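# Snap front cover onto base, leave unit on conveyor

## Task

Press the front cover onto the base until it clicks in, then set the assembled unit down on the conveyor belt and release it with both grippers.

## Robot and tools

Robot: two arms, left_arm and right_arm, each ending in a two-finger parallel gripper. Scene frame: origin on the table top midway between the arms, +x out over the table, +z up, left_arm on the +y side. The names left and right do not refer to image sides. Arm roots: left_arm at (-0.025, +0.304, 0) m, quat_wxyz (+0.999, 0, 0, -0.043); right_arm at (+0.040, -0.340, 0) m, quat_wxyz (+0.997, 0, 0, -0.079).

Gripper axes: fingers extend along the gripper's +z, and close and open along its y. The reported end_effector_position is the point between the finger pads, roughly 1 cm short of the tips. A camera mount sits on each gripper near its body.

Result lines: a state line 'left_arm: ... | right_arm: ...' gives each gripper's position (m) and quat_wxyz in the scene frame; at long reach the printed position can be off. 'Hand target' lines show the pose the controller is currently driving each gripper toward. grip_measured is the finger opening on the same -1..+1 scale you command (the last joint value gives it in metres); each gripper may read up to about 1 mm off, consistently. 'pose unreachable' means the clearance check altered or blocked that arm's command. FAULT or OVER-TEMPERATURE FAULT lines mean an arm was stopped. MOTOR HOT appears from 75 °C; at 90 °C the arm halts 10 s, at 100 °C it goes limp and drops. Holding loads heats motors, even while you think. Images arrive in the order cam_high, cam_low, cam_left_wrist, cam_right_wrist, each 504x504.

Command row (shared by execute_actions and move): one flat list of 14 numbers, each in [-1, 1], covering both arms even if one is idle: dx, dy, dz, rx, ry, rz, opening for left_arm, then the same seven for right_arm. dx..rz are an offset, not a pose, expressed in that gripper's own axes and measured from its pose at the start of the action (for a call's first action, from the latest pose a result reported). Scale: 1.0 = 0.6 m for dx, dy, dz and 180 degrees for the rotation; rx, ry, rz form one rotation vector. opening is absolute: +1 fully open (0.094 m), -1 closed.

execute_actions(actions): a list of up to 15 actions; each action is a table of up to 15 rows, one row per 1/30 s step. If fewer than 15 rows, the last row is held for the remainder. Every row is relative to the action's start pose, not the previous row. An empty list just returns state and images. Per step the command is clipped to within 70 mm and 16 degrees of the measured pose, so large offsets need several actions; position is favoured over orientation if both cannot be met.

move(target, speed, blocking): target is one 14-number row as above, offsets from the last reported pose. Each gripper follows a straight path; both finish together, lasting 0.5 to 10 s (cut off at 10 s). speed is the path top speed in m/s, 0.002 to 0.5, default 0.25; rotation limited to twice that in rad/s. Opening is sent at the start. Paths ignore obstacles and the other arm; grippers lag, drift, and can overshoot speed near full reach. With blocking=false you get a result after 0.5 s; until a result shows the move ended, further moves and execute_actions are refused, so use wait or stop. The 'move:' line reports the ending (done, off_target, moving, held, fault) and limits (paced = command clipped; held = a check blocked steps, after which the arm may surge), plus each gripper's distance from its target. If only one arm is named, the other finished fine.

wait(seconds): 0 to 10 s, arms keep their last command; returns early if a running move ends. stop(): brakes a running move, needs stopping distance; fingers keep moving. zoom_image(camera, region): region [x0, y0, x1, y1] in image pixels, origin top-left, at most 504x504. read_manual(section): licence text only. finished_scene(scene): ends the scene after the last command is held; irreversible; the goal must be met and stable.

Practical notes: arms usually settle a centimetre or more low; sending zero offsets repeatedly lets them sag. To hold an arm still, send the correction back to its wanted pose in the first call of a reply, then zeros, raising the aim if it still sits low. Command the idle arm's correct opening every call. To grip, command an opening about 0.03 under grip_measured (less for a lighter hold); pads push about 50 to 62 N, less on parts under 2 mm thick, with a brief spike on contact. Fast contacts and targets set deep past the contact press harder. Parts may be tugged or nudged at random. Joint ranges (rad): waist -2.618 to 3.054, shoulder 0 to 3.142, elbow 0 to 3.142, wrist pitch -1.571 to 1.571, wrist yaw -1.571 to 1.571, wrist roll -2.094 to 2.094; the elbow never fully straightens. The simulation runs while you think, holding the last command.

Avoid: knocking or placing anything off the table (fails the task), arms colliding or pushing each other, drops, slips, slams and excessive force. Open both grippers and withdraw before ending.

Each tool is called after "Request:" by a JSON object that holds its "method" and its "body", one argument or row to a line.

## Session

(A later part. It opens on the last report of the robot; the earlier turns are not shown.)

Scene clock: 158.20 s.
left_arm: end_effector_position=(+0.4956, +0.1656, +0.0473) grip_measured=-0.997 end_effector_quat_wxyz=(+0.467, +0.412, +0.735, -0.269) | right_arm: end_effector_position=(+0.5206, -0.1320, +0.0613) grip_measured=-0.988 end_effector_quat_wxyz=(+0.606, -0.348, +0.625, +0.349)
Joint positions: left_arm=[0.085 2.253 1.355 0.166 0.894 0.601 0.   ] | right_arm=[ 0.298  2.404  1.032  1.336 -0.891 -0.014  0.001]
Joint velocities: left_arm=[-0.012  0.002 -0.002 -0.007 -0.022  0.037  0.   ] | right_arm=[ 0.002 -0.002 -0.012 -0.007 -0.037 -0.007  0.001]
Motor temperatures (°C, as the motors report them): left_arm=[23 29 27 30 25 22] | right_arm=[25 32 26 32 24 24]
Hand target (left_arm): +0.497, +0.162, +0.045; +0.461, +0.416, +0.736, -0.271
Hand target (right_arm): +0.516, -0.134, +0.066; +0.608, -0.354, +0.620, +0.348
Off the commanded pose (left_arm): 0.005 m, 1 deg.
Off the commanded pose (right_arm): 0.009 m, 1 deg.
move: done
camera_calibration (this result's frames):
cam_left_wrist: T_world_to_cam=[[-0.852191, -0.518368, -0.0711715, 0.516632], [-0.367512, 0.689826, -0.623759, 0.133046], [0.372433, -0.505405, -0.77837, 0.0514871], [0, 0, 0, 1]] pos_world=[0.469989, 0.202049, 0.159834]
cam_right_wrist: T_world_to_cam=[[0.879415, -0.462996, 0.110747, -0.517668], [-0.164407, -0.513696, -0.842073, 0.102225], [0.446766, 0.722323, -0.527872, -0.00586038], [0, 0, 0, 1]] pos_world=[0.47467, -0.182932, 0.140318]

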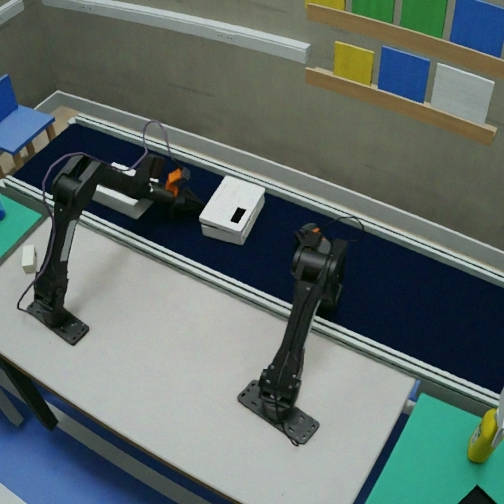

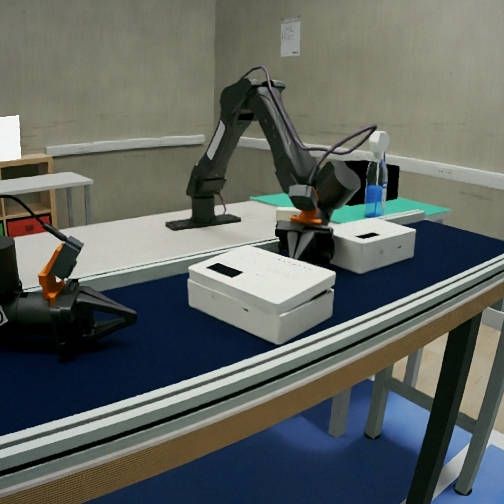

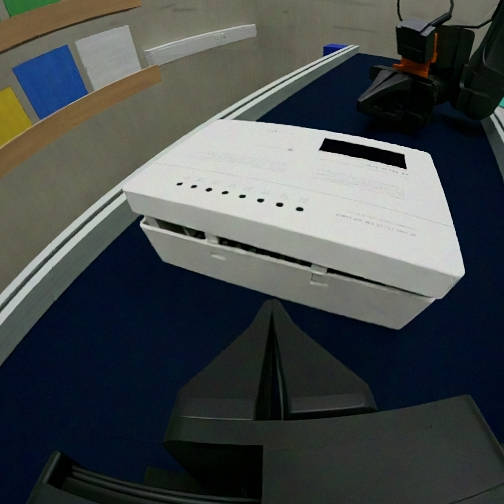

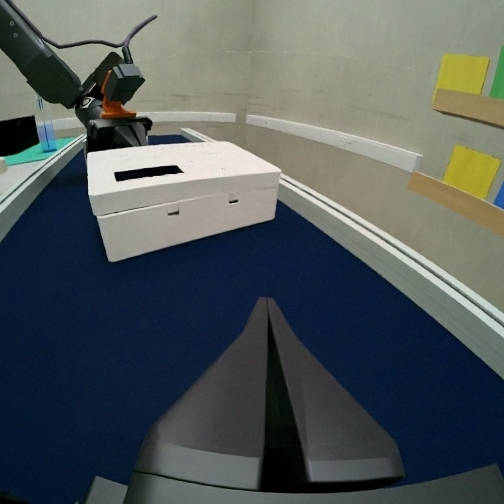

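Request:
{"method": "move", "body": {
  "target": [-0.075,-0.07,0.165,0,0,0,-1, -0.008,0,0,0,0,0,-1],
  "speed": 0.08
}}

Scene clock: 160.30 s.
left_arm: end_effector_position=(+0.5110, +0.0563, +0.0417) grip_measured=-0.997 end_effector_quat_wxyz=(+0.459, +0.412, +0.739, -0.270) | right_arm: end_effector_position=(+0.5206, -0.1319, +0.0614) grip_measured=-0.988 end_effector_quat_wxyz=(+0.606, -0.348, +0.625, +0.349)
Joint positions: left_arm=[-0.152  2.35   1.485  0.261  0.706  0.399  0.   ] | right_arm=[ 0.298  2.404  1.032  1.336 -0.892 -0.014  0.001]
Joint velocities: left_arm=[ 0.007  0.002  0.002  0.022  0.007  0.022 -0.002] | right_arm=[ 0.022 -0.002 -0.012 -0.051 -0.007  0.022 -0.001]
Motor temperatures (°C, as the motors report them): left_arm=[23 29 27 30 25 22] | right_arm=[25 32 26 32 24 24]
Hand target (left_arm): +0.516, +0.051, +0.045; +0.466, +0.412, +0.735, -0.269
Hand target (right_arm): +0.521, -0.132, +0.066; +0.606, -0.348, +0.624, +0.349
Off the commanded pose (left_arm): 0.009 m, 1 deg.
Off the commanded pose (right_arm): 0.005 m, 0 deg.
move: done
camera_calibration (this result's frames):
cam_left_wrist: T_world_to_cam=[[-0.854403, -0.515985, -0.0612827, 0.473224], [-0.375944, 0.69527, -0.61259, 0.214087], [0.358695, -0.500359, -0.788022, -0.00669558], [0, 0, 0, 1]] pos_world=[0.487211, 0.091978, 0.154872]
cam_right_wrist: T_world_to_cam=[[0.879591, -0.462662, 0.110739, -0.517648], [-0.164213, -0.513748, -0.842079, 0.102128], [0.44649, 0.722501, -0.527863, -0.00569188], [0, 0, 0, 1]] pos_world=[0.474631, -0.182916, 0.140319]

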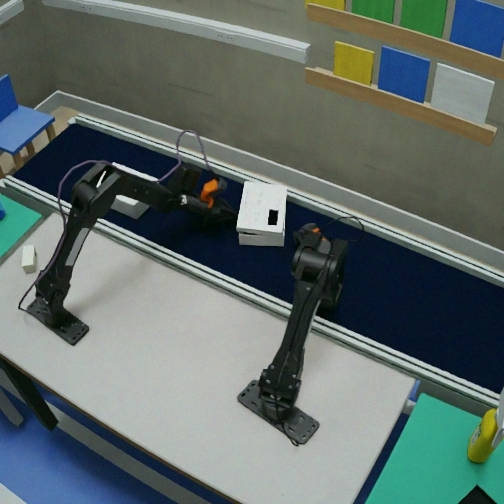

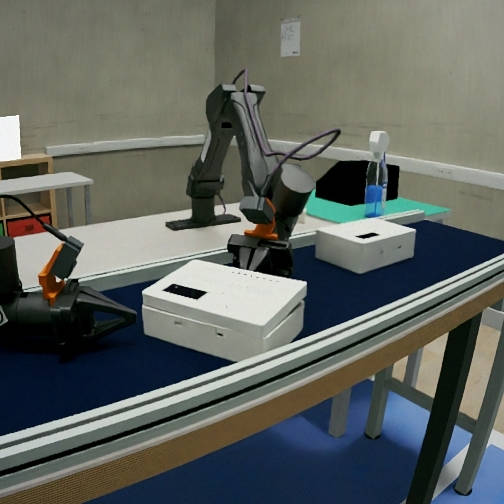

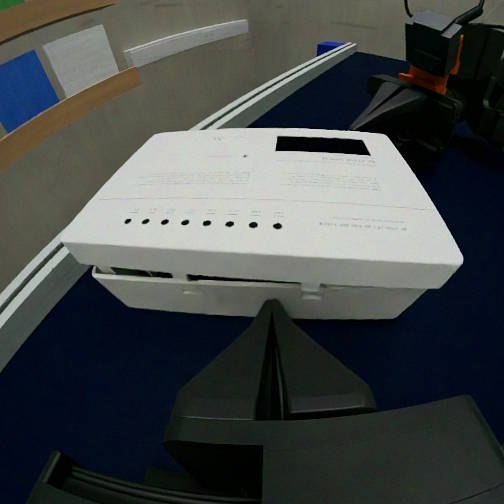

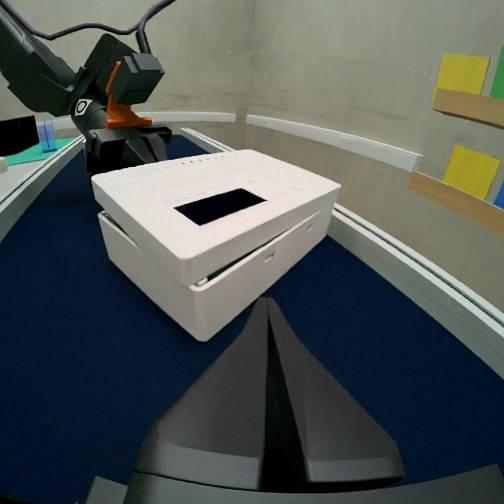

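Request:
{"method": "move", "body": {
  "target": [-0.028,0.017,-0.04,0,-0.142,0,-1, -0.008,0,0.085,0,0,0,-1],
  "speed": 0.12
}}

Scene clock: 163.20 s.
left_arm: end_effector_position=(+0.5133, +0.0698, +0.0746) grip_measured=-0.997 end_effector_quat_wxyz=(+0.616, +0.350, +0.614, -0.348) | right_arm: end_effector_position=(+0.5424, -0.0948, +0.0671) grip_measured=-0.988 end_effector_quat_wxyz=(+0.609, -0.349, +0.622, +0.346)
Joint positions: left_arm=[-0.097  2.504  1.339  1.167  0.849  0.003  0.   ] | right_arm=[ 0.379  2.439  1.164  1.249 -0.807 -0.014  0.001]
Joint velocities: left_arm=[-0.007  0.002  0.012  0.051 -0.007 -0.022 -0.001] | right_arm=[-0.002  0.007 -0.017  0.037 -0.051  0.051 -0.   ]
Motor temperatures (°C, as the motors report them): left_arm=[23 30 27 30 25 22] | right_arm=[25 32 26 32 24 24]
Hand target (left_arm): +0.511, +0.074, +0.067; +0.610, +0.346, +0.619, -0.353
Hand target (right_arm): +0.546, -0.088, +0.065; +0.606, -0.348, +0.624, +0.349
Off the commanded pose (left_arm): 0.009 m, 1 deg.
Off the commanded pose (right_arm): 0.008 m, 1 deg.
move: done
camera_calibration (this result's frames):
cam_left_wrist: T_world_to_cam=[[-0.835066, -0.544829, -0.0763245, 0.477444], [-0.185382, 0.409289, -0.893374, 0.16882], [0.517975, -0.731877, -0.442785, -0.0662271], [0, 0, 0, 1]] pos_world=[0.464298, 0.142559, 0.157936]
cam_right_wrist: T_world_to_cam=[[0.876926, -0.465529, 0.119513, -0.519707], [-0.157974, -0.514024, -0.843103, 0.126255], [0.453922, 0.72046, -0.524303, -0.0436914], [0, 0, 0, 1]] pos_world=[0.495522, -0.145562, 0.14565]

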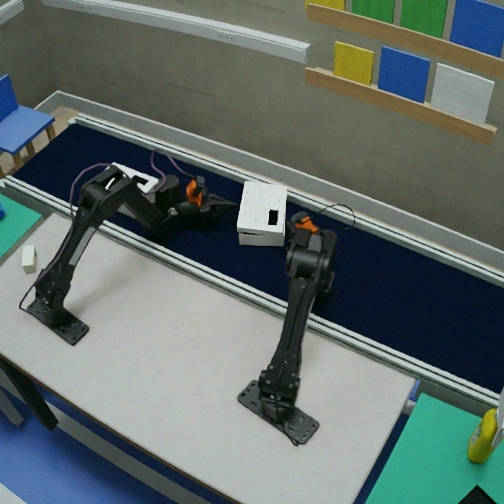

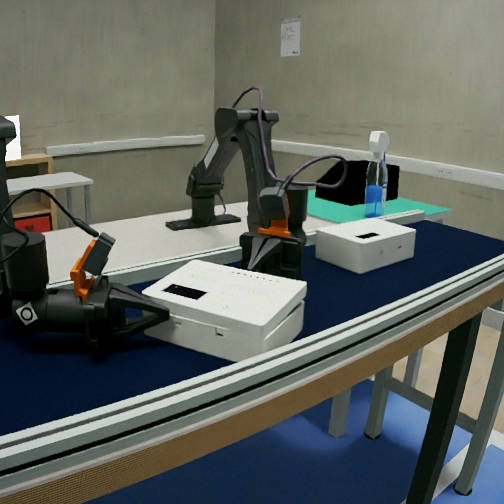

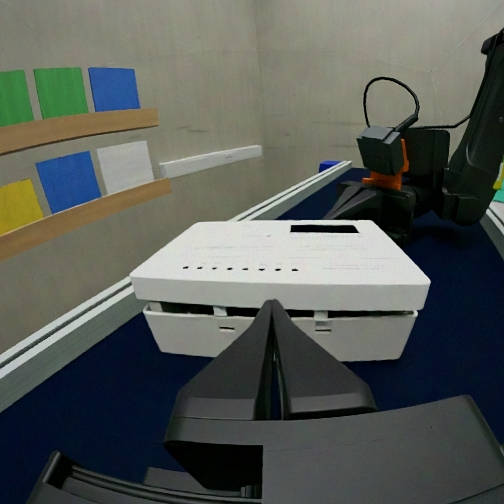

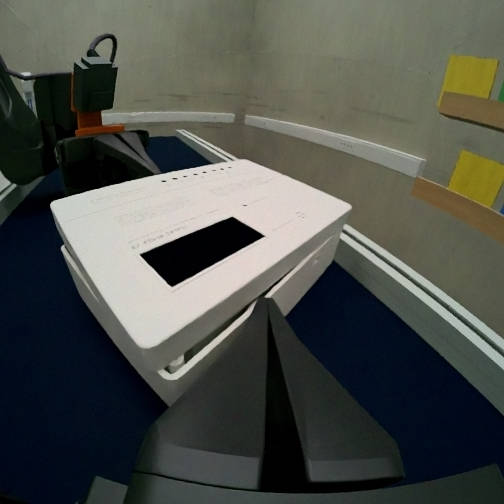

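Request:
{"method": "move", "body": {
  "target": [0.003,0,0.055,0,0,0,-1, 0.004,0.02,0.03,0,0,0,-1],
  "speed": 0.04
}}

Scene clock: 164.53 s.
left_arm: end_effector_position=(+0.5307, +0.0604, +0.0786) grip_measured=-0.997 end_effector_quat_wxyz=(+0.627, +0.346, +0.609, -0.340) | right_arm: end_effector_position=(+0.5486, -0.0924, +0.0668) grip_measured=-0.988 end_effector_quat_wxyz=(+0.618, -0.333, +0.632, +0.329)
Joint positions: left_arm=[-0.114  2.545  1.432  1.139  0.813  0.001  0.   ] | right_arm=[ 0.398  2.439  1.164  1.248 -0.734 -0.014  0.001]
Joint velocities: left_arm=[-0.017 -0.002 -0.007  0.037 -0.037 -0.037 -0.   ] | right_arm=[ 0.007 -0.007  0.002  0.022  0.139 -0.007 -0.   ]
Motor temperatures (°C, as the motors report them): left_arm=[23 30 27 30 25 22] | right_arm=[25 32 26 32 24 24]
Hand target (left_arm): +0.529, +0.042, +0.073; +0.617, +0.350, +0.614, -0.347
Hand target (right_arm): +0.540, -0.074, +0.065; +0.609, -0.349, +0.622, +0.346
Off the commanded pose (left_arm): 0.020 m, 2 deg.
Off the commanded pose (right_arm): 0.021 m, 3 deg.
move: off_target (left_arm, right_arm)
camera_calibration (this result's frames):
cam_left_wrist: T_world_to_cam=[[-0.823093, -0.560468, -0.0916193, 0.482909], [-0.172936, 0.401028, -0.899594, 0.17383], [0.540935, -0.724605, -0.427008, -0.0941467], [0, 0, 0, 1]] pos_world=[0.478468, 0.132725, 0.160418]
cam_right_wrist: T_world_to_cam=[[0.850641, -0.51174, 0.120547, -0.513921], [-0.185351, -0.506468, -0.842101, 0.143896], [0.49199, 0.693983, -0.525675, -0.0717167], [0, 0, 0, 1]] pos_world=[0.499117, -0.140345, 0.145427]

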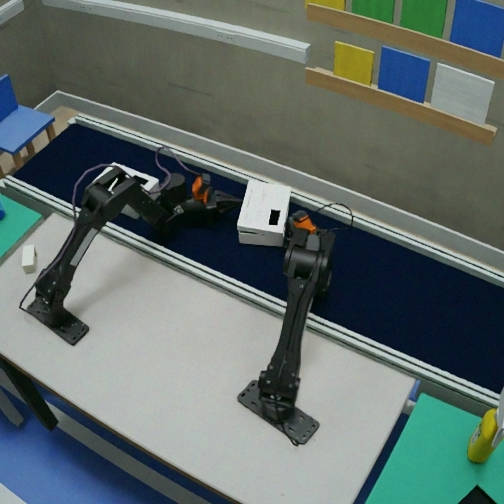

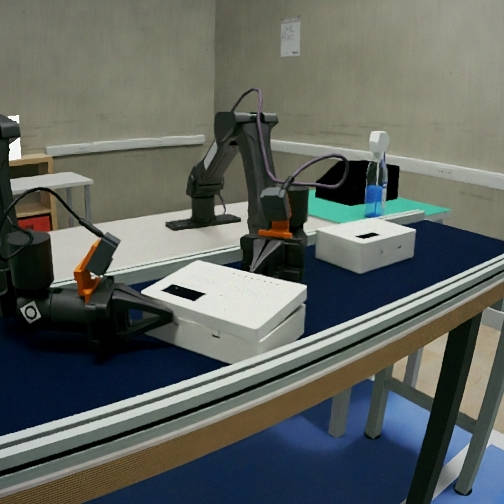

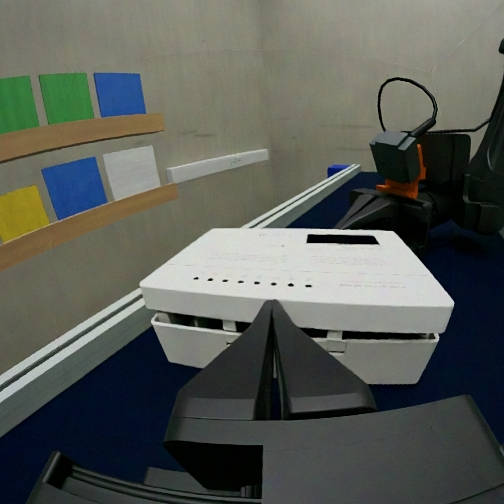

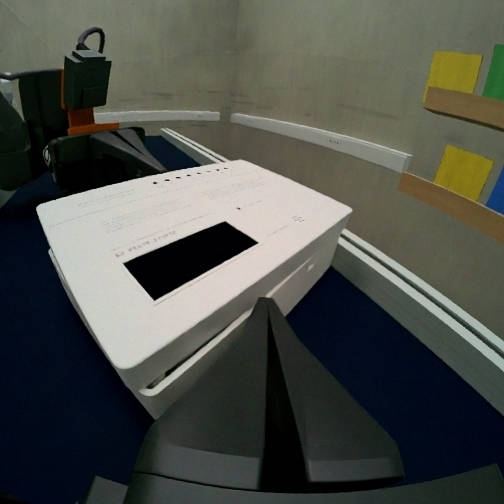

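Request:
{"method": "execute_actions", "body": {
  "actions": [
    [[0.006,-0.018,0.035,0,0,0,-1, 0.0,0.025,0.03,0,0,0,-1]],
    [[0.012,-0.012,0.035,0,0,0,-1, 0.0,0.025,0.03,0,0,0,-1]]
  ]
}}

Scene clock: 165.73 s.
left_arm: end_effector_position=(+0.5463, +0.0601, +0.0751) grip_measured=-0.997 end_effector_quat_wxyz=(+0.642, +0.324, +0.618, -0.317) | right_arm: end_effector_position=(+0.5619, -0.0898, +0.0663) grip_measured=-0.988 end_effector_quat_wxyz=(+0.637, -0.294, +0.652, +0.288)
Joint positions: left_arm=[-0.127  2.578  1.474  1.139  0.728  0.001  0.   ] | right_arm=[ 0.438  2.439  1.164  1.248 -0.569 -0.014  0.001]
Joint velocities: left_arm=[ 0.012 -0.007  0.002  0.007 -0.007 -0.051  0.   ] | right_arm=[-0.012 -0.007  0.032 -0.051  0.022 -0.007 -0.   ]
Motor temperatures (°C, as the motors report them): left_arm=[23 30 27 30 25 22] | right_arm=[25 32 26 32 24 24]
Hand target (left_arm): +0.541, +0.039, +0.071; +0.633, +0.336, +0.614, -0.330
Hand target (right_arm): +0.554, -0.068, +0.067; +0.628, -0.313, +0.642, +0.308
Off the commanded pose (left_arm): 0.023 m, 2 deg.
Off the commanded pose (right_arm): 0.024 m, 4 deg.
camera_calibration (this result's frames):
cam_left_wrist: T_world_to_cam=[[-0.78, -0.618366, -0.0960378, 0.475509], [-0.193143, 0.383866, -0.902963, 0.185813], [0.595228, -0.685762, -0.418849, -0.136978], [0, 0, 0, 1]] pos_world=[0.488318, 0.128778, 0.156076]
cam_right_wrist: T_world_to_cam=[[0.780057, -0.613314, 0.123922, -0.493483], [-0.246345, -0.483086, -0.840204, 0.183505], [0.575173, 0.62488, -0.527921, -0.133087], [0, 0, 0, 1]] pos_world=[0.506699, -0.130847, 0.145076]

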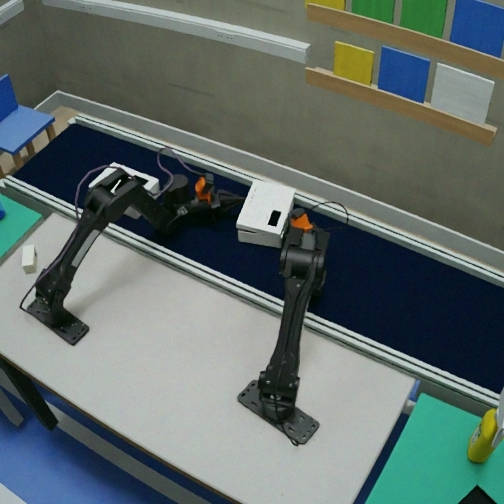

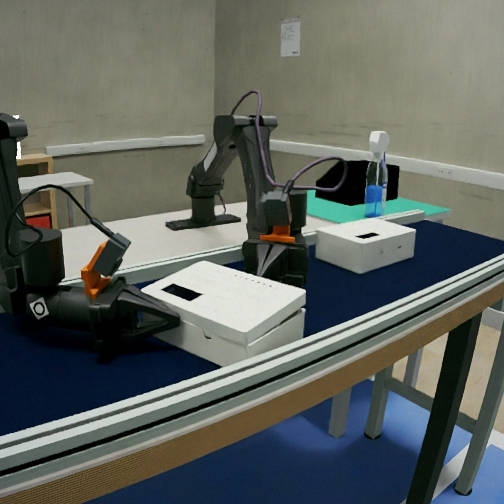

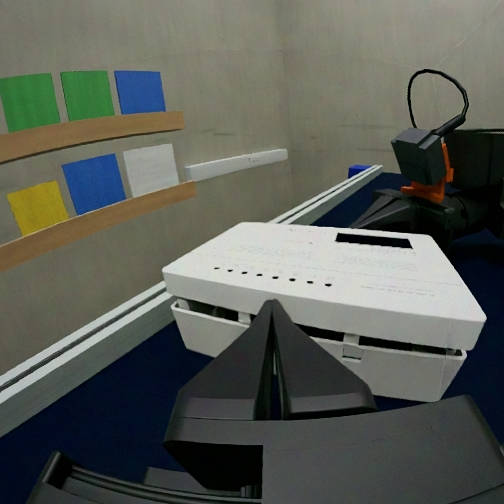

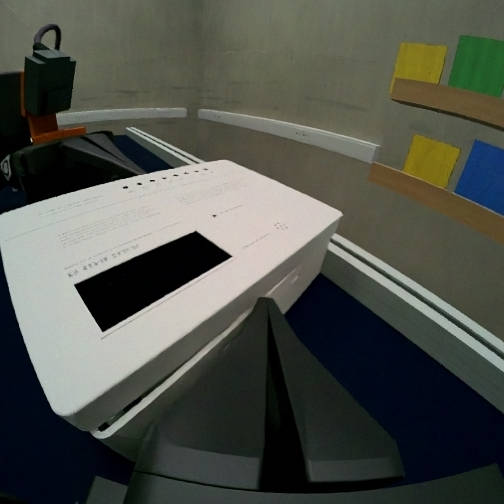

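Request:
{"method": "move", "body": {
  "target": [0.045,-0.12,-0.035,0,0.11,0,-1, -0.03,-0.06,-0.25,0,0,0,-1],
  "speed": 0.15
}}

Scene clock: 168.07 s.
left_arm: end_effector_position=(+0.4843, +0.0367, +0.0495) grip_measured=-0.997 end_effector_quat_wxyz=(+0.536, +0.367, +0.714, -0.260) | right_arm: end_effector_position=(+0.4989, -0.2273, +0.0836) grip_measured=-0.988 end_effector_quat_wxyz=(+0.635, -0.289, +0.656, +0.286)
Joint positions: left_arm=[-0.228  2.299  1.206  0.738  0.583  0.225  0.   ] | right_arm=[ 0.098  2.226  0.777  1.404 -0.899 -0.027  0.001]
Joint velocities: left_arm=[-0.002  0.002 -0.007 -0.007 -0.051 -0.007 -0.   ] | right_arm=[ 0.002 -0.002  0.002 -0.051 -0.022 -0.037 -0.   ]
Motor temperatures (°C, as the motors report them): left_arm=[23 30 27 30 25 22] | right_arm=[25 32 26 32 24 24]
Hand target (left_arm): +0.478, +0.033, +0.047; +0.527, +0.371, +0.719, -0.258
Hand target (right_arm): +0.492, -0.228, +0.087; +0.636, -0.296, +0.652, +0.286
Off the commanded pose (left_arm): 0.009 m, 1 deg.
Off the commanded pose (right_arm): 0.010 m, 1 deg.
move: done
camera_calibration (this result's frames):
cam_left_wrist: T_world_to_cam=[[-0.789714, -0.604757, -0.103056, 0.41476], [-0.357739, 0.590436, -0.72347, 0.222998], [0.498371, -0.534467, -0.682621, -0.0723986], [0, 0, 0, 1]] pos_world=[0.443398, 0.0804684, 0.154655]
cam_right_wrist: T_world_to_cam=[[0.775208, -0.621076, 0.115404, -0.52946], [-0.259404, -0.479547, -0.838298, 0.123295], [0.575988, 0.619919, -0.532858, -0.00287961], [0, 0, 0, 1]] pos_world=[0.444083, -0.267924, 0.162925]

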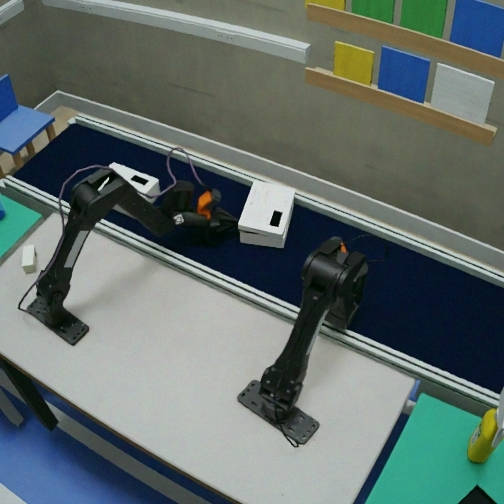

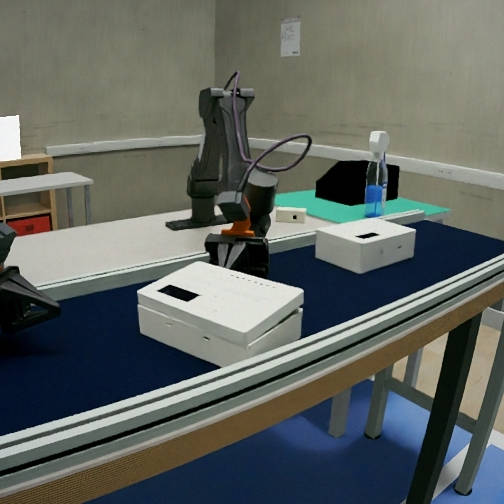

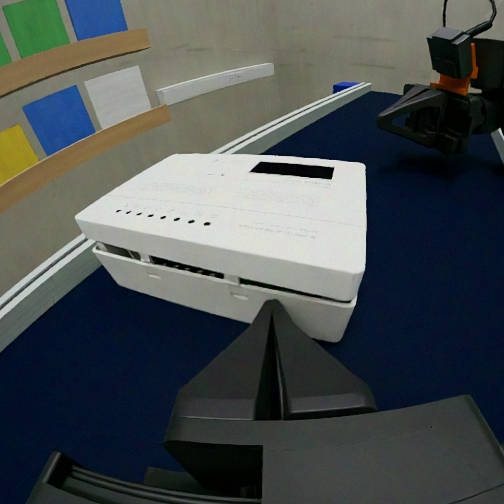

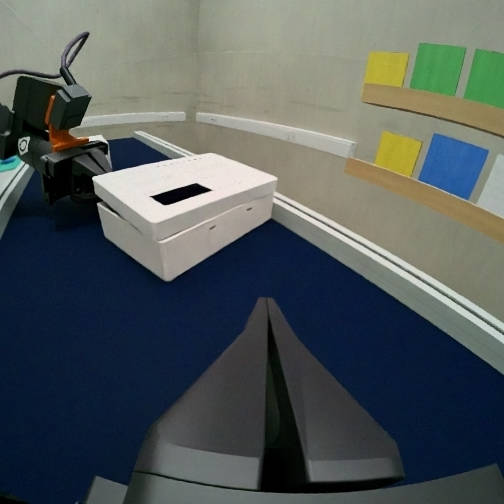

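Request:
{"method": "move", "body": {
  "target": [-0.045,-0.106,0.165,0,0,0,-1, -0.008,0,-0.05,0,0,0,-1],
  "speed": 0.08
}}

Scene clock: 170.17 s.
left_arm: end_effector_position=(+0.4924, -0.0803, +0.0464) grip_measured=-0.997 end_effector_quat_wxyz=(+0.540, +0.373, +0.707, -0.263) | right_arm: end_effector_position=(+0.4854, -0.2469, +0.0858) grip_measured=-0.988 end_effector_quat_wxyz=(+0.633, -0.286, +0.659, +0.288)
Joint positions: left_arm=[-0.451  2.469  1.512  0.652  0.385  0.15   0.   ] | right_arm=[ 0.037  2.193  0.722  1.415 -0.958 -0.027  0.001]
Joint velocities: left_arm=[-0.002  0.002  0.012  0.037 -0.007 -0.007  0.   ] | right_arm=[-0.012 -0.002 -0.022 -0.022 -0.037  0.051 -0.   ]
Motor temperatures (°C, as the motors report them): left_arm=[23 30 27 30 25 22] | right_arm=[25 32 26 32 24 24]
Hand target (left_arm): +0.495, -0.084, +0.043; +0.536, +0.367, +0.714, -0.260
Hand target (right_arm): +0.480, -0.250, +0.089; +0.635, -0.290, +0.656, +0.286
Off the commanded pose (left_arm): 0.004 m, 1 deg.
Off the commanded pose (right_arm): 0.008 m, 1 deg.
move: done
camera_calibration (this result's frames):
cam_left_wrist: T_world_to_cam=[[-0.796707, -0.594095, -0.110945, 0.354845], [-0.339638, 0.591963, -0.730908, 0.284245], [0.499904, -0.544638, -0.673398, -0.143058], [0, 0, 0, 1]] pos_world=[0.450763, -0.0353658, 0.15079]
cam_right_wrist: T_world_to_cam=[[0.77452, -0.623626, 0.105876, -0.530944], [-0.268443, -0.475614, -0.837693, 0.117472], [0.572763, 0.620388, -0.535781, 0.0201472], [0, 0, 0, 1]] pos_world=[0.431222, -0.287738, 0.165414]

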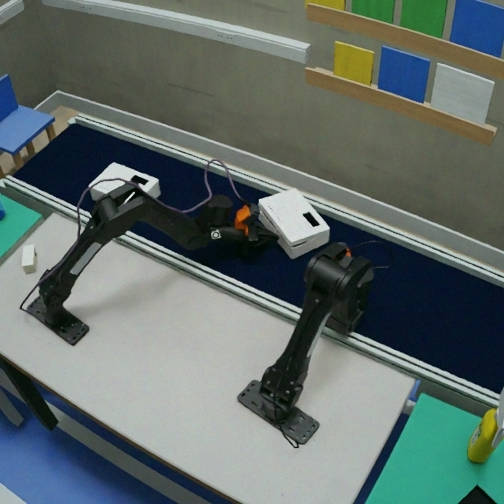

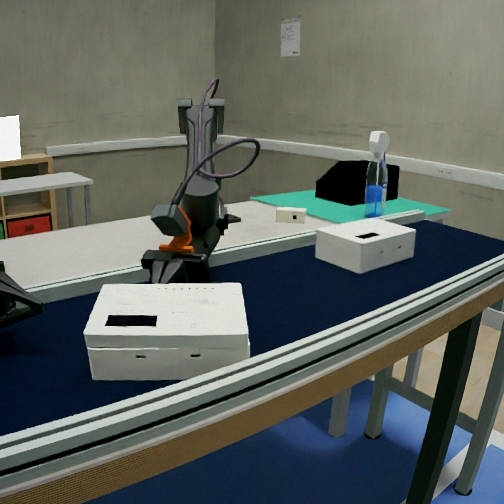

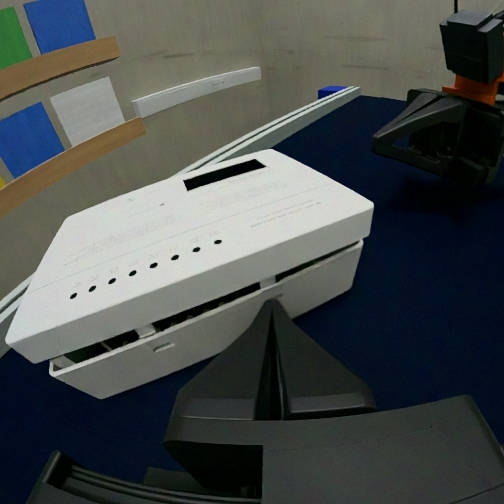

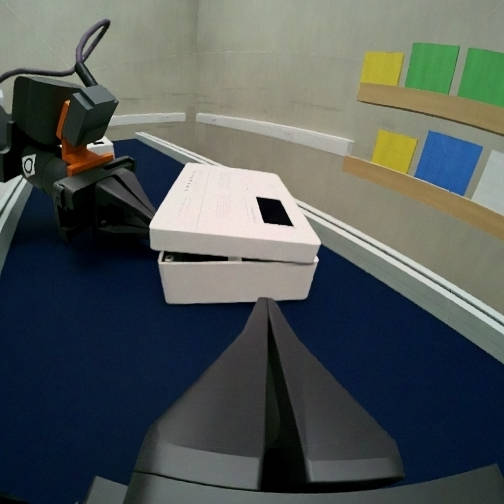

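Request:
{"method": "move", "body": {
  "target": [-0.02,0.04,0.068,0,0,0,-1, -0.008,0,0,0,0,0,-1],
  "speed": 0.06
}}

Scene clock: 171.43 s.
left_arm: end_effector_position=(+0.5117, -0.1163, +0.0472) grip_measured=-0.997 end_effector_quat_wxyz=(+0.526, +0.396, +0.692, -0.296) | right_arm: end_effector_position=(+0.4853, -0.2469, +0.0858) grip_measured=-0.988 end_effector_quat_wxyz=(+0.633, -0.286, +0.659, +0.288)
Joint positions: left_arm=[-0.463  2.603  1.788  0.507  0.464  0.15   0.   ] | right_arm=[ 0.037  2.193  0.722  1.415 -0.958 -0.027  0.001]
Joint velocities: left_arm=[-0.027 -0.002  0.007  0.022 -0.066  0.037 -0.   ] | right_arm=[ 0.002 -0.017  0.002 -0.022  0.095 -0.066 -0.001]
Motor temperatures (°C, as the motors report them): left_arm=[23 30 27 30 25 22] | right_arm=[25 32 26 32 24 24]
Hand target (left_arm): +0.535, -0.098, +0.047; +0.540, +0.373, +0.707, -0.263
Hand target (right_arm): +0.486, -0.247, +0.091; +0.634, -0.286, +0.659, +0.288
Off the commanded pose (left_arm): 0.029 m, 5 deg.
Off the commanded pose (right_arm): 0.005 m, 0 deg.
move: off_target (left_arm)
camera_calibration (this result's frames):
cam_left_wrist: T_world_to_cam=[[-0.847273, -0.523848, -0.0878135, 0.381817], [-0.298045, 0.605728, -0.737742, 0.293293], [0.439656, -0.598896, -0.669348, -0.147453], [0, 0, 0, 1]] pos_world=[0.475747, -0.0659504, 0.151206]
cam_right_wrist: T_world_to_cam=[[0.774757, -0.623333, 0.105865, -0.530919], [-0.268259, -0.475699, -0.837704, 0.117374], [0.572528, 0.620618, -0.535766, 0.0203189], [0, 0, 0, 1]] pos_world=[0.431187, -0.287715, 0.165416]

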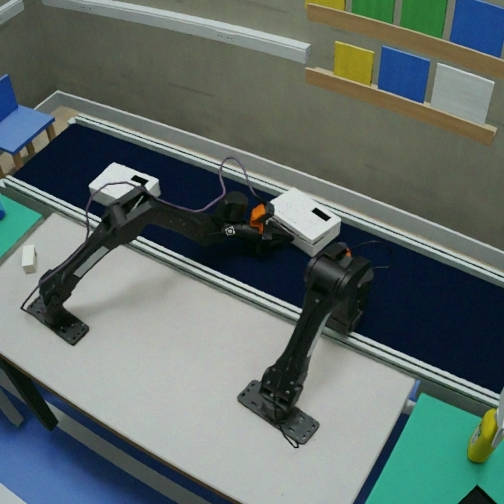

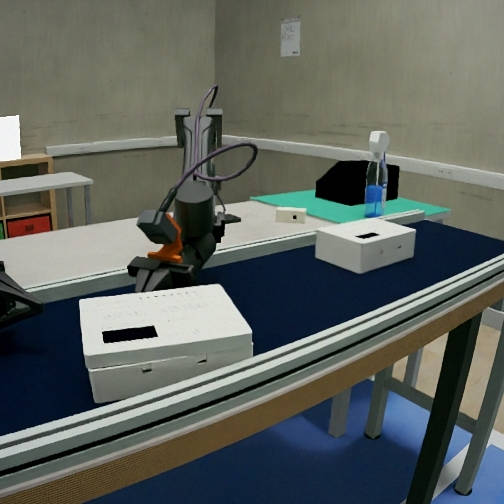

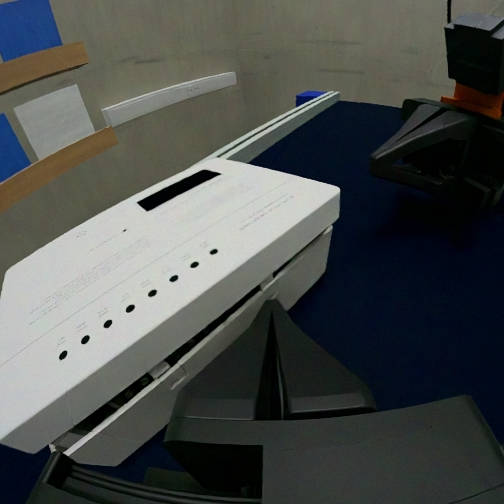

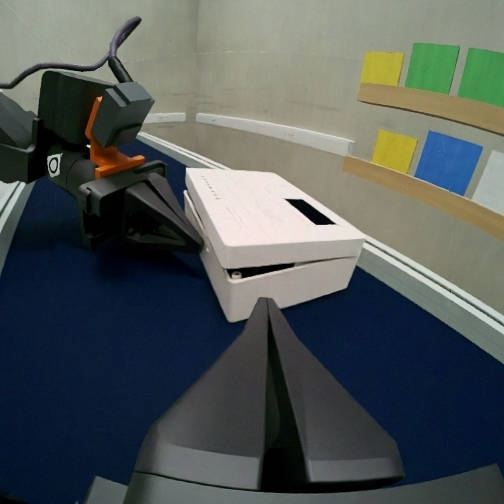

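Request:
{"method": "move", "body": {
  "target": [0.037,0.10,-0.27,0,-0.088,0,-1, 0.032,-0.074,0.117,-0.11,0,0,-1],
  "speed": 0.2
}}

Scene clock: 173.43 s.
left_arm: end_effector_position=(+0.4834, +0.0558, +0.0704) grip_measured=-0.997 end_effector_quat_wxyz=(+0.620, +0.351, +0.615, -0.338) | right_arm: end_effector_position=(+0.5626, -0.2316, +0.0625) grip_measured=-0.988 end_effector_quat_wxyz=(+0.581, -0.378, +0.605, +0.391)
Joint positions: left_arm=[-0.145  2.453  1.193  1.255  0.788  0.023  0.   ] | right_arm=[ 0.037  2.515  1.337  1.115 -1.273 -0.026  0.001]
Joint velocities: left_arm=[-0.002  0.007  0.002 -0.007 -0.051  0.007 -0.001] | right_arm=[-0.002  0.002 -0.012 -0.037  0.007  0.007 -0.   ]
Motor temperatures (°C, as the motors report them): left_arm=[23 31 27 31 25 22] | right_arm=[25 32 26 32 24 24]
Hand target (left_arm): +0.478, +0.053, +0.072; +0.616, +0.354, +0.613, -0.346
Hand target (right_arm): +0.564, -0.223, +0.063; +0.576, -0.389, +0.598, +0.398
Off the commanded pose (left_arm): 0.004 m, 1 deg.
Off the commanded pose (right_arm): 0.007 m, 2 deg.
move: done
camera_calibration (this result's frames):
cam_left_wrist: T_world_to_cam=[[-0.827065, -0.554554, -0.0918296, 0.442336], [-0.181345, 0.417873, -0.890223, 0.162593], [0.53205, -0.719619, -0.446173, -0.0700448], [0, 0, 0, 1]] pos_world=[0.432594, 0.126951, 0.154111]
cam_right_wrist: T_world_to_cam=[[0.930326, -0.355258, 0.0910195, -0.60332], [-0.115583, -0.519579, -0.846568, 0.030343], [0.348042, 0.777065, -0.52444, 0.115934], [0, 0, 0, 1]] pos_world=[0.524442, -0.288657, 0.141402]

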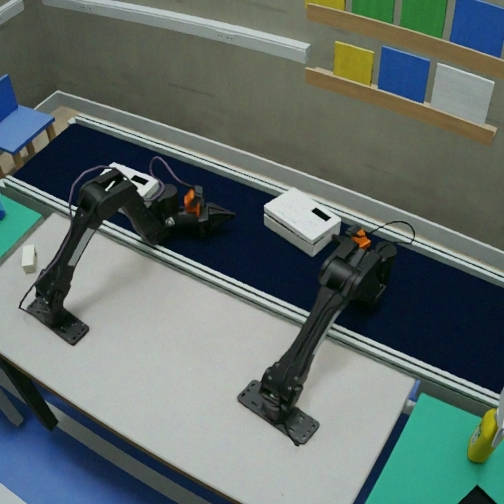

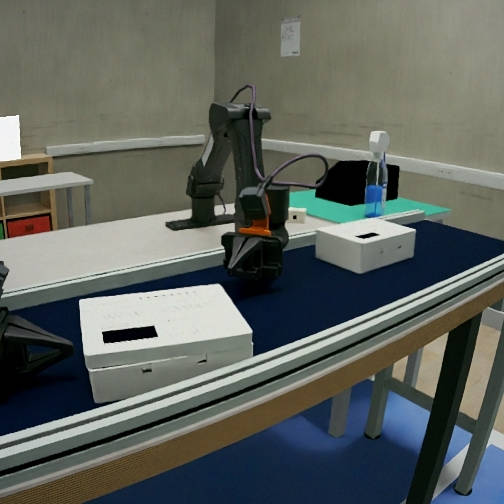

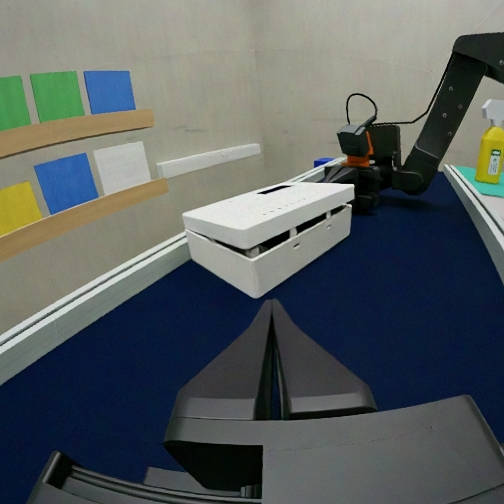

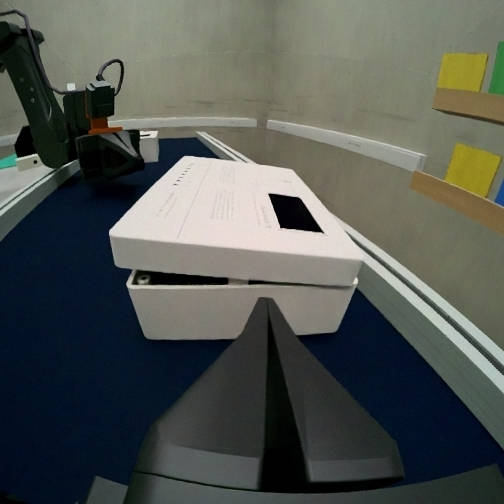

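Request:
{"method": "move", "body": {
  "target": [0.007,0.112,0.10,0.1,0,0,-1, -0.004,0,0.03,0,0,0,-1],
  "speed": 0.15
}}

Scene clock: 175.37 s.
left_arm: end_effector_position=(+0.5696, +0.0380, +0.0683) grip_measured=-0.997 end_effector_quat_wxyz=(+0.562, +0.442, +0.553, -0.428) | right_arm: end_effector_position=(+0.5641, -0.2200, +0.0619) grip_measured=-0.988 end_effector_quat_wxyz=(+0.581, -0.378, +0.606, +0.391)
Joint positions: left_arm=[-0.084  2.837  2.063  0.765  1.156  0.031  0.   ] | right_arm=[ 0.063  2.515  1.337  1.113 -1.245 -0.027  0.001]
Joint velocities: left_arm=[-0.002  0.002 -0.002  0.022 -0.007 -0.051 -0.   ] | right_arm=[ 0.017 -0.017  0.007 -0.022 -0.066  0.051 -0.001]
Motor temperatures (°C, as the motors report them): left_arm=[23 31 27 30 25 22] | right_arm=[25 32 26 32 24 24]
Hand target (left_arm): +0.572, +0.042, +0.066; +0.557, +0.444, +0.555, -0.430
Hand target (right_arm): +0.570, -0.215, +0.065; +0.581, -0.378, +0.605, +0.391
Off the commanded pose (left_arm): 0.003 m, 1 deg.
Off the commanded pose (right_arm): 0.008 m, 0 deg.
move: done
camera_calibration (this result's frames):
cam_left_wrist: T_world_to_cam=[[-0.955558, -0.278881, -0.0955759, 0.566515], [-0.0434028, 0.453753, -0.89007, 0.103882], [0.291592, -0.846365, -0.445691, 0.0120669], [0, 0, 0, 1]] pos_world=[0.542328, 0.121066, 0.151986]
cam_right_wrist: T_world_to_cam=[[0.929963, -0.356466, 0.0900018, -0.600531], [-0.117815, -0.520832, -0.84549, 0.0369946], [0.348265, 0.775671, -0.526351, 0.105828], [0, 0, 0, 1]] pos_world=[0.525974, -0.276888, 0.14103]

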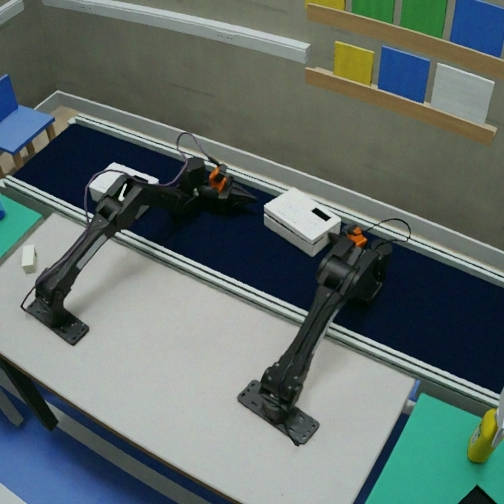

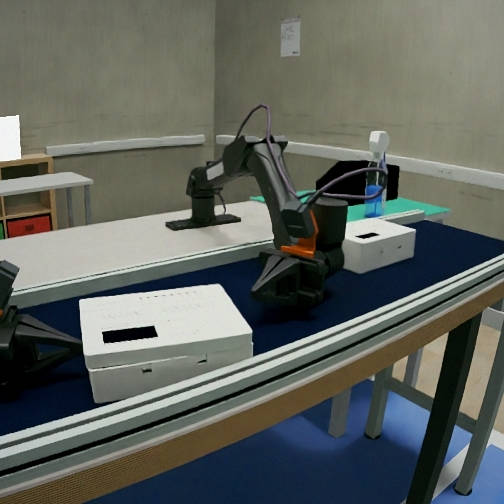

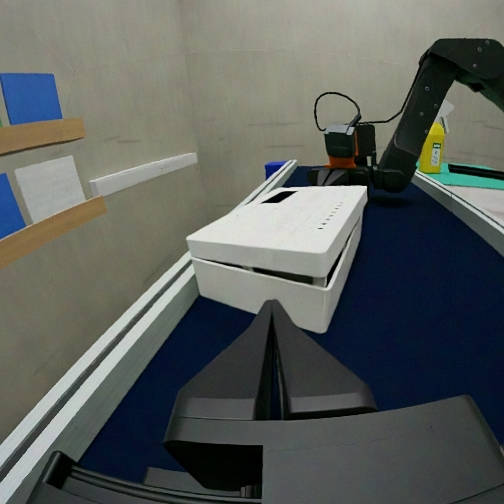

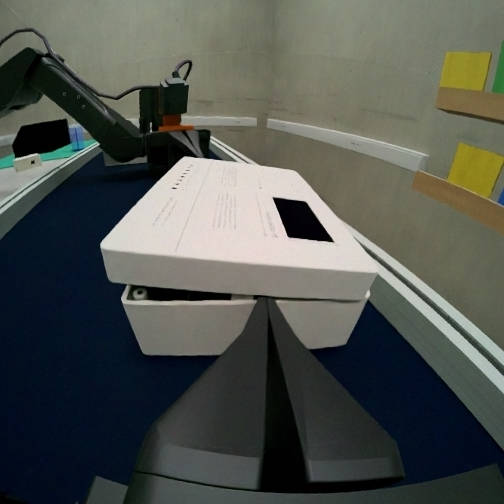

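Request:
{"method": "move", "body": {
  "target": [0.004,0.0,0.09,0,0,0,-1, -0.004,0,0.06,0,0,0,-1],
  "speed": 0.05
}}

Scene clock: 176.97 s.
left_arm: end_effector_position=(+0.5913, +0.0076, +0.0691) grip_measured=-0.997 end_effector_quat_wxyz=(+0.576, +0.435, +0.555, -0.414) | right_arm: end_effector_position=(+0.5763, -0.2039, +0.0623) grip_measured=-0.988 end_effector_quat_wxyz=(+0.587, -0.370, +0.611, +0.380)
Joint positions: left_arm=[-0.134  2.951  2.298  0.664  1.07   0.032  0.   ] | right_arm=[ 0.104  2.528  1.369  1.103 -1.173 -0.022  0.001]
Joint velocities: left_arm=[ 0.002  0.002  0.007  0.022  0.007 -0.066  0.   ] | right_arm=[-0.012 -0.002 -0.002 -0.066 -0.007 -0.037  0.001]
Motor temperatures (°C, as the motors report them): left_arm=[23 31 27 30 25 22] | right_arm=[25 32 26 32 24 24]
Hand target (left_arm): +0.582, -0.014, +0.066; +0.562, +0.442, +0.554, -0.427
Hand target (right_arm): +0.578, -0.187, +0.064; +0.581, -0.378, +0.606, +0.391
Off the commanded pose (left_arm): 0.024 m, 2 deg.
Off the commanded pose (right_arm): 0.017 m, 2 deg.
move: off_target (left_arm, right_arm)
camera_calibration (this result's frames):
cam_left_wrist: T_world_to_cam=[[-0.942708, -0.313675, -0.113618, 0.572721], [-0.0417857, 0.448898, -0.892606, 0.118519], [0.330991, -0.836719, -0.436287, -0.043629], [0, 0, 0, 1]] pos_world=[0.559302, 0.0899399, 0.151828]
cam_right_wrist: T_world_to_cam=[[0.918201, -0.38471, 0.0943675, -0.605378], [-0.130909, -0.51956, -0.844346, 0.0548875], [0.373858, 0.762926, -0.527422, 0.0719862], [0, 0, 0, 1]] pos_world=[0.536131, -0.259298, 0.141439]

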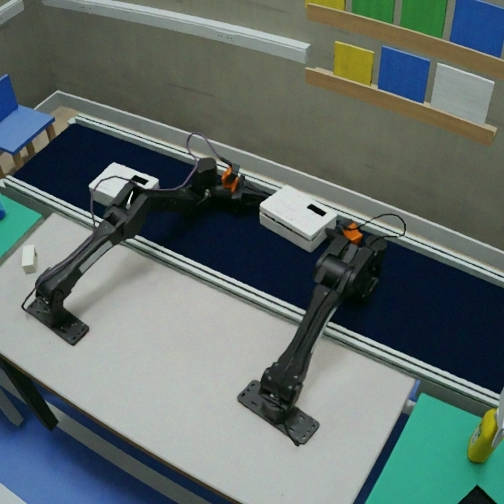

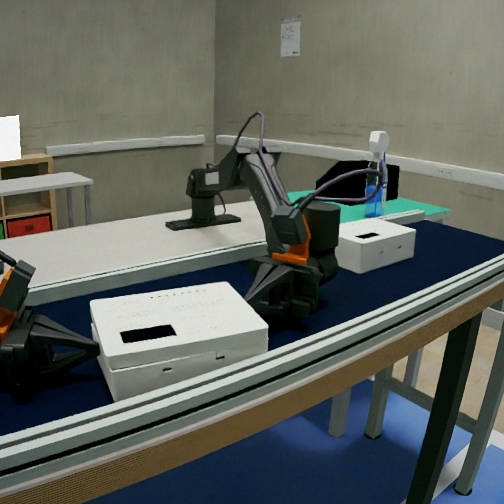

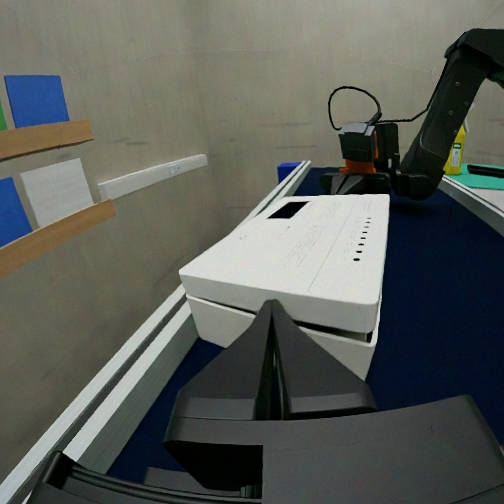

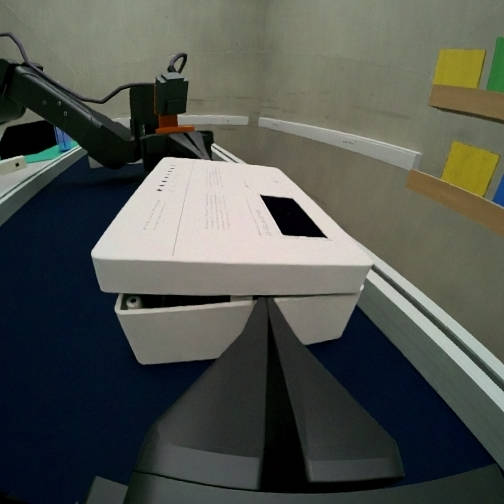

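Request:
{"method": "move", "body": {
  "target": [0.0,0.0,-0.04,0,0,0,-1, -0.02,0.122,-0.115,0.25,0.08,0,-1],
  "speed": 0.25
}}

Scene clock: 179.60 s.
left_arm: end_effector_position=(+0.5850, +0.0250, +0.0618) grip_measured=-0.997 end_effector_quat_wxyz=(+0.573, +0.433, +0.559, -0.414) | right_arm: end_effector_position=(+0.4869, -0.2377, +0.0818) grip_measured=-0.988 end_effector_quat_wxyz=(+0.608, -0.166, +0.773, +0.068)
Joint positions: left_arm=[-0.107  2.908  2.182  0.727  1.092  0.032  0.   ] | right_arm=[ 0.322  1.894  0.559  1.078 -0.155 -0.141  0.001]
Joint velocities: left_arm=[-0.007  0.007 -0.002  0.007 -0.022 -0.007  0.   ] | right_arm=[ 0.012 -0.007 -0.007  0.081 -0.037 -0.037 -0.001]
Motor temperatures (°C, as the motors report them): left_arm=[23 32 27 30 25 22] | right_arm=[25 32 26 32 24 24]
Hand target (left_arm): +0.585, +0.030, +0.069; +0.576, +0.435, +0.555, -0.414
Hand target (right_arm): +0.481, -0.236, +0.080; +0.602, -0.164, +0.779, +0.069
Off the commanded pose (left_arm): 0.009 m, 1 deg.
Off the commanded pose (right_arm): 0.008 m, 1 deg.
move: done
camera_calibration (this result's frames):
cam_left_wrist: T_world_to_cam=[[-0.942522, -0.317379, -0.104514, 0.570782], [-0.0529753, 0.450754, -0.891075, 0.110363], [0.329918, -0.834321, -0.441658, -0.0292642], [0, 0, 0, 1]] pos_world=[0.553476, 0.106992, 0.145072]
cam_right_wrist: T_world_to_cam=[[0.41098, -0.888611, 0.203629, -0.419938], [-0.593671, -0.430384, -0.679944, 0.275208], [0.691845, 0.158555, -0.704422, -0.142541], [0, 0, 0, 1]] pos_world=[0.434586, -0.232116, 0.172229]

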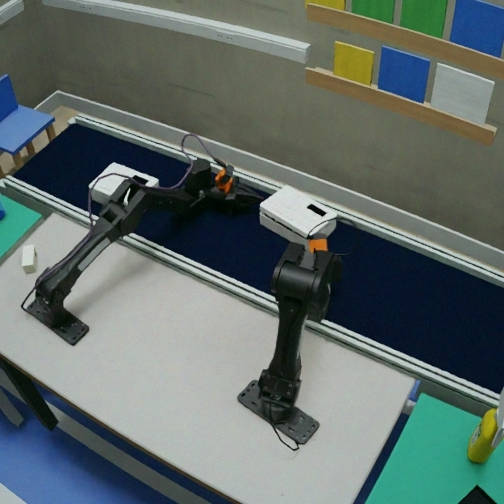

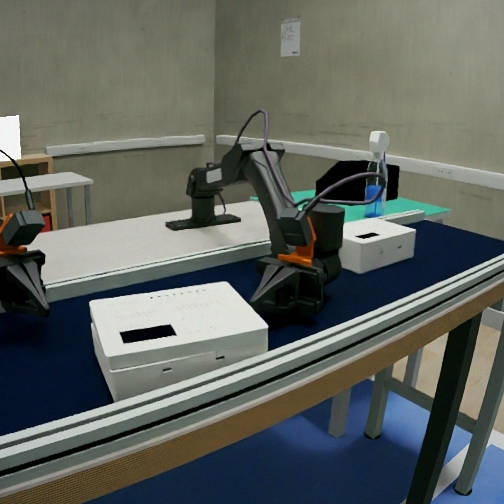

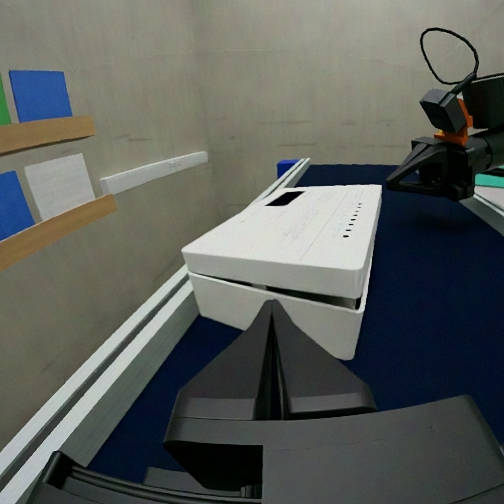

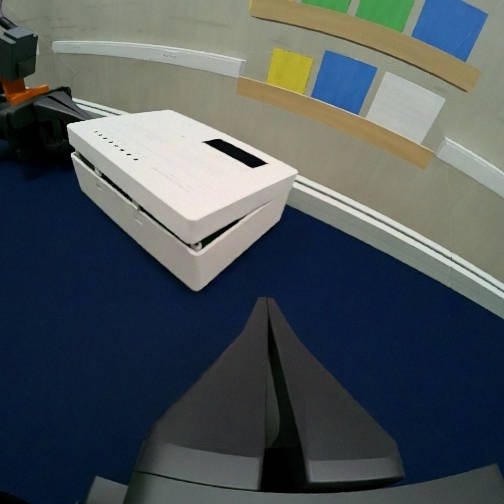

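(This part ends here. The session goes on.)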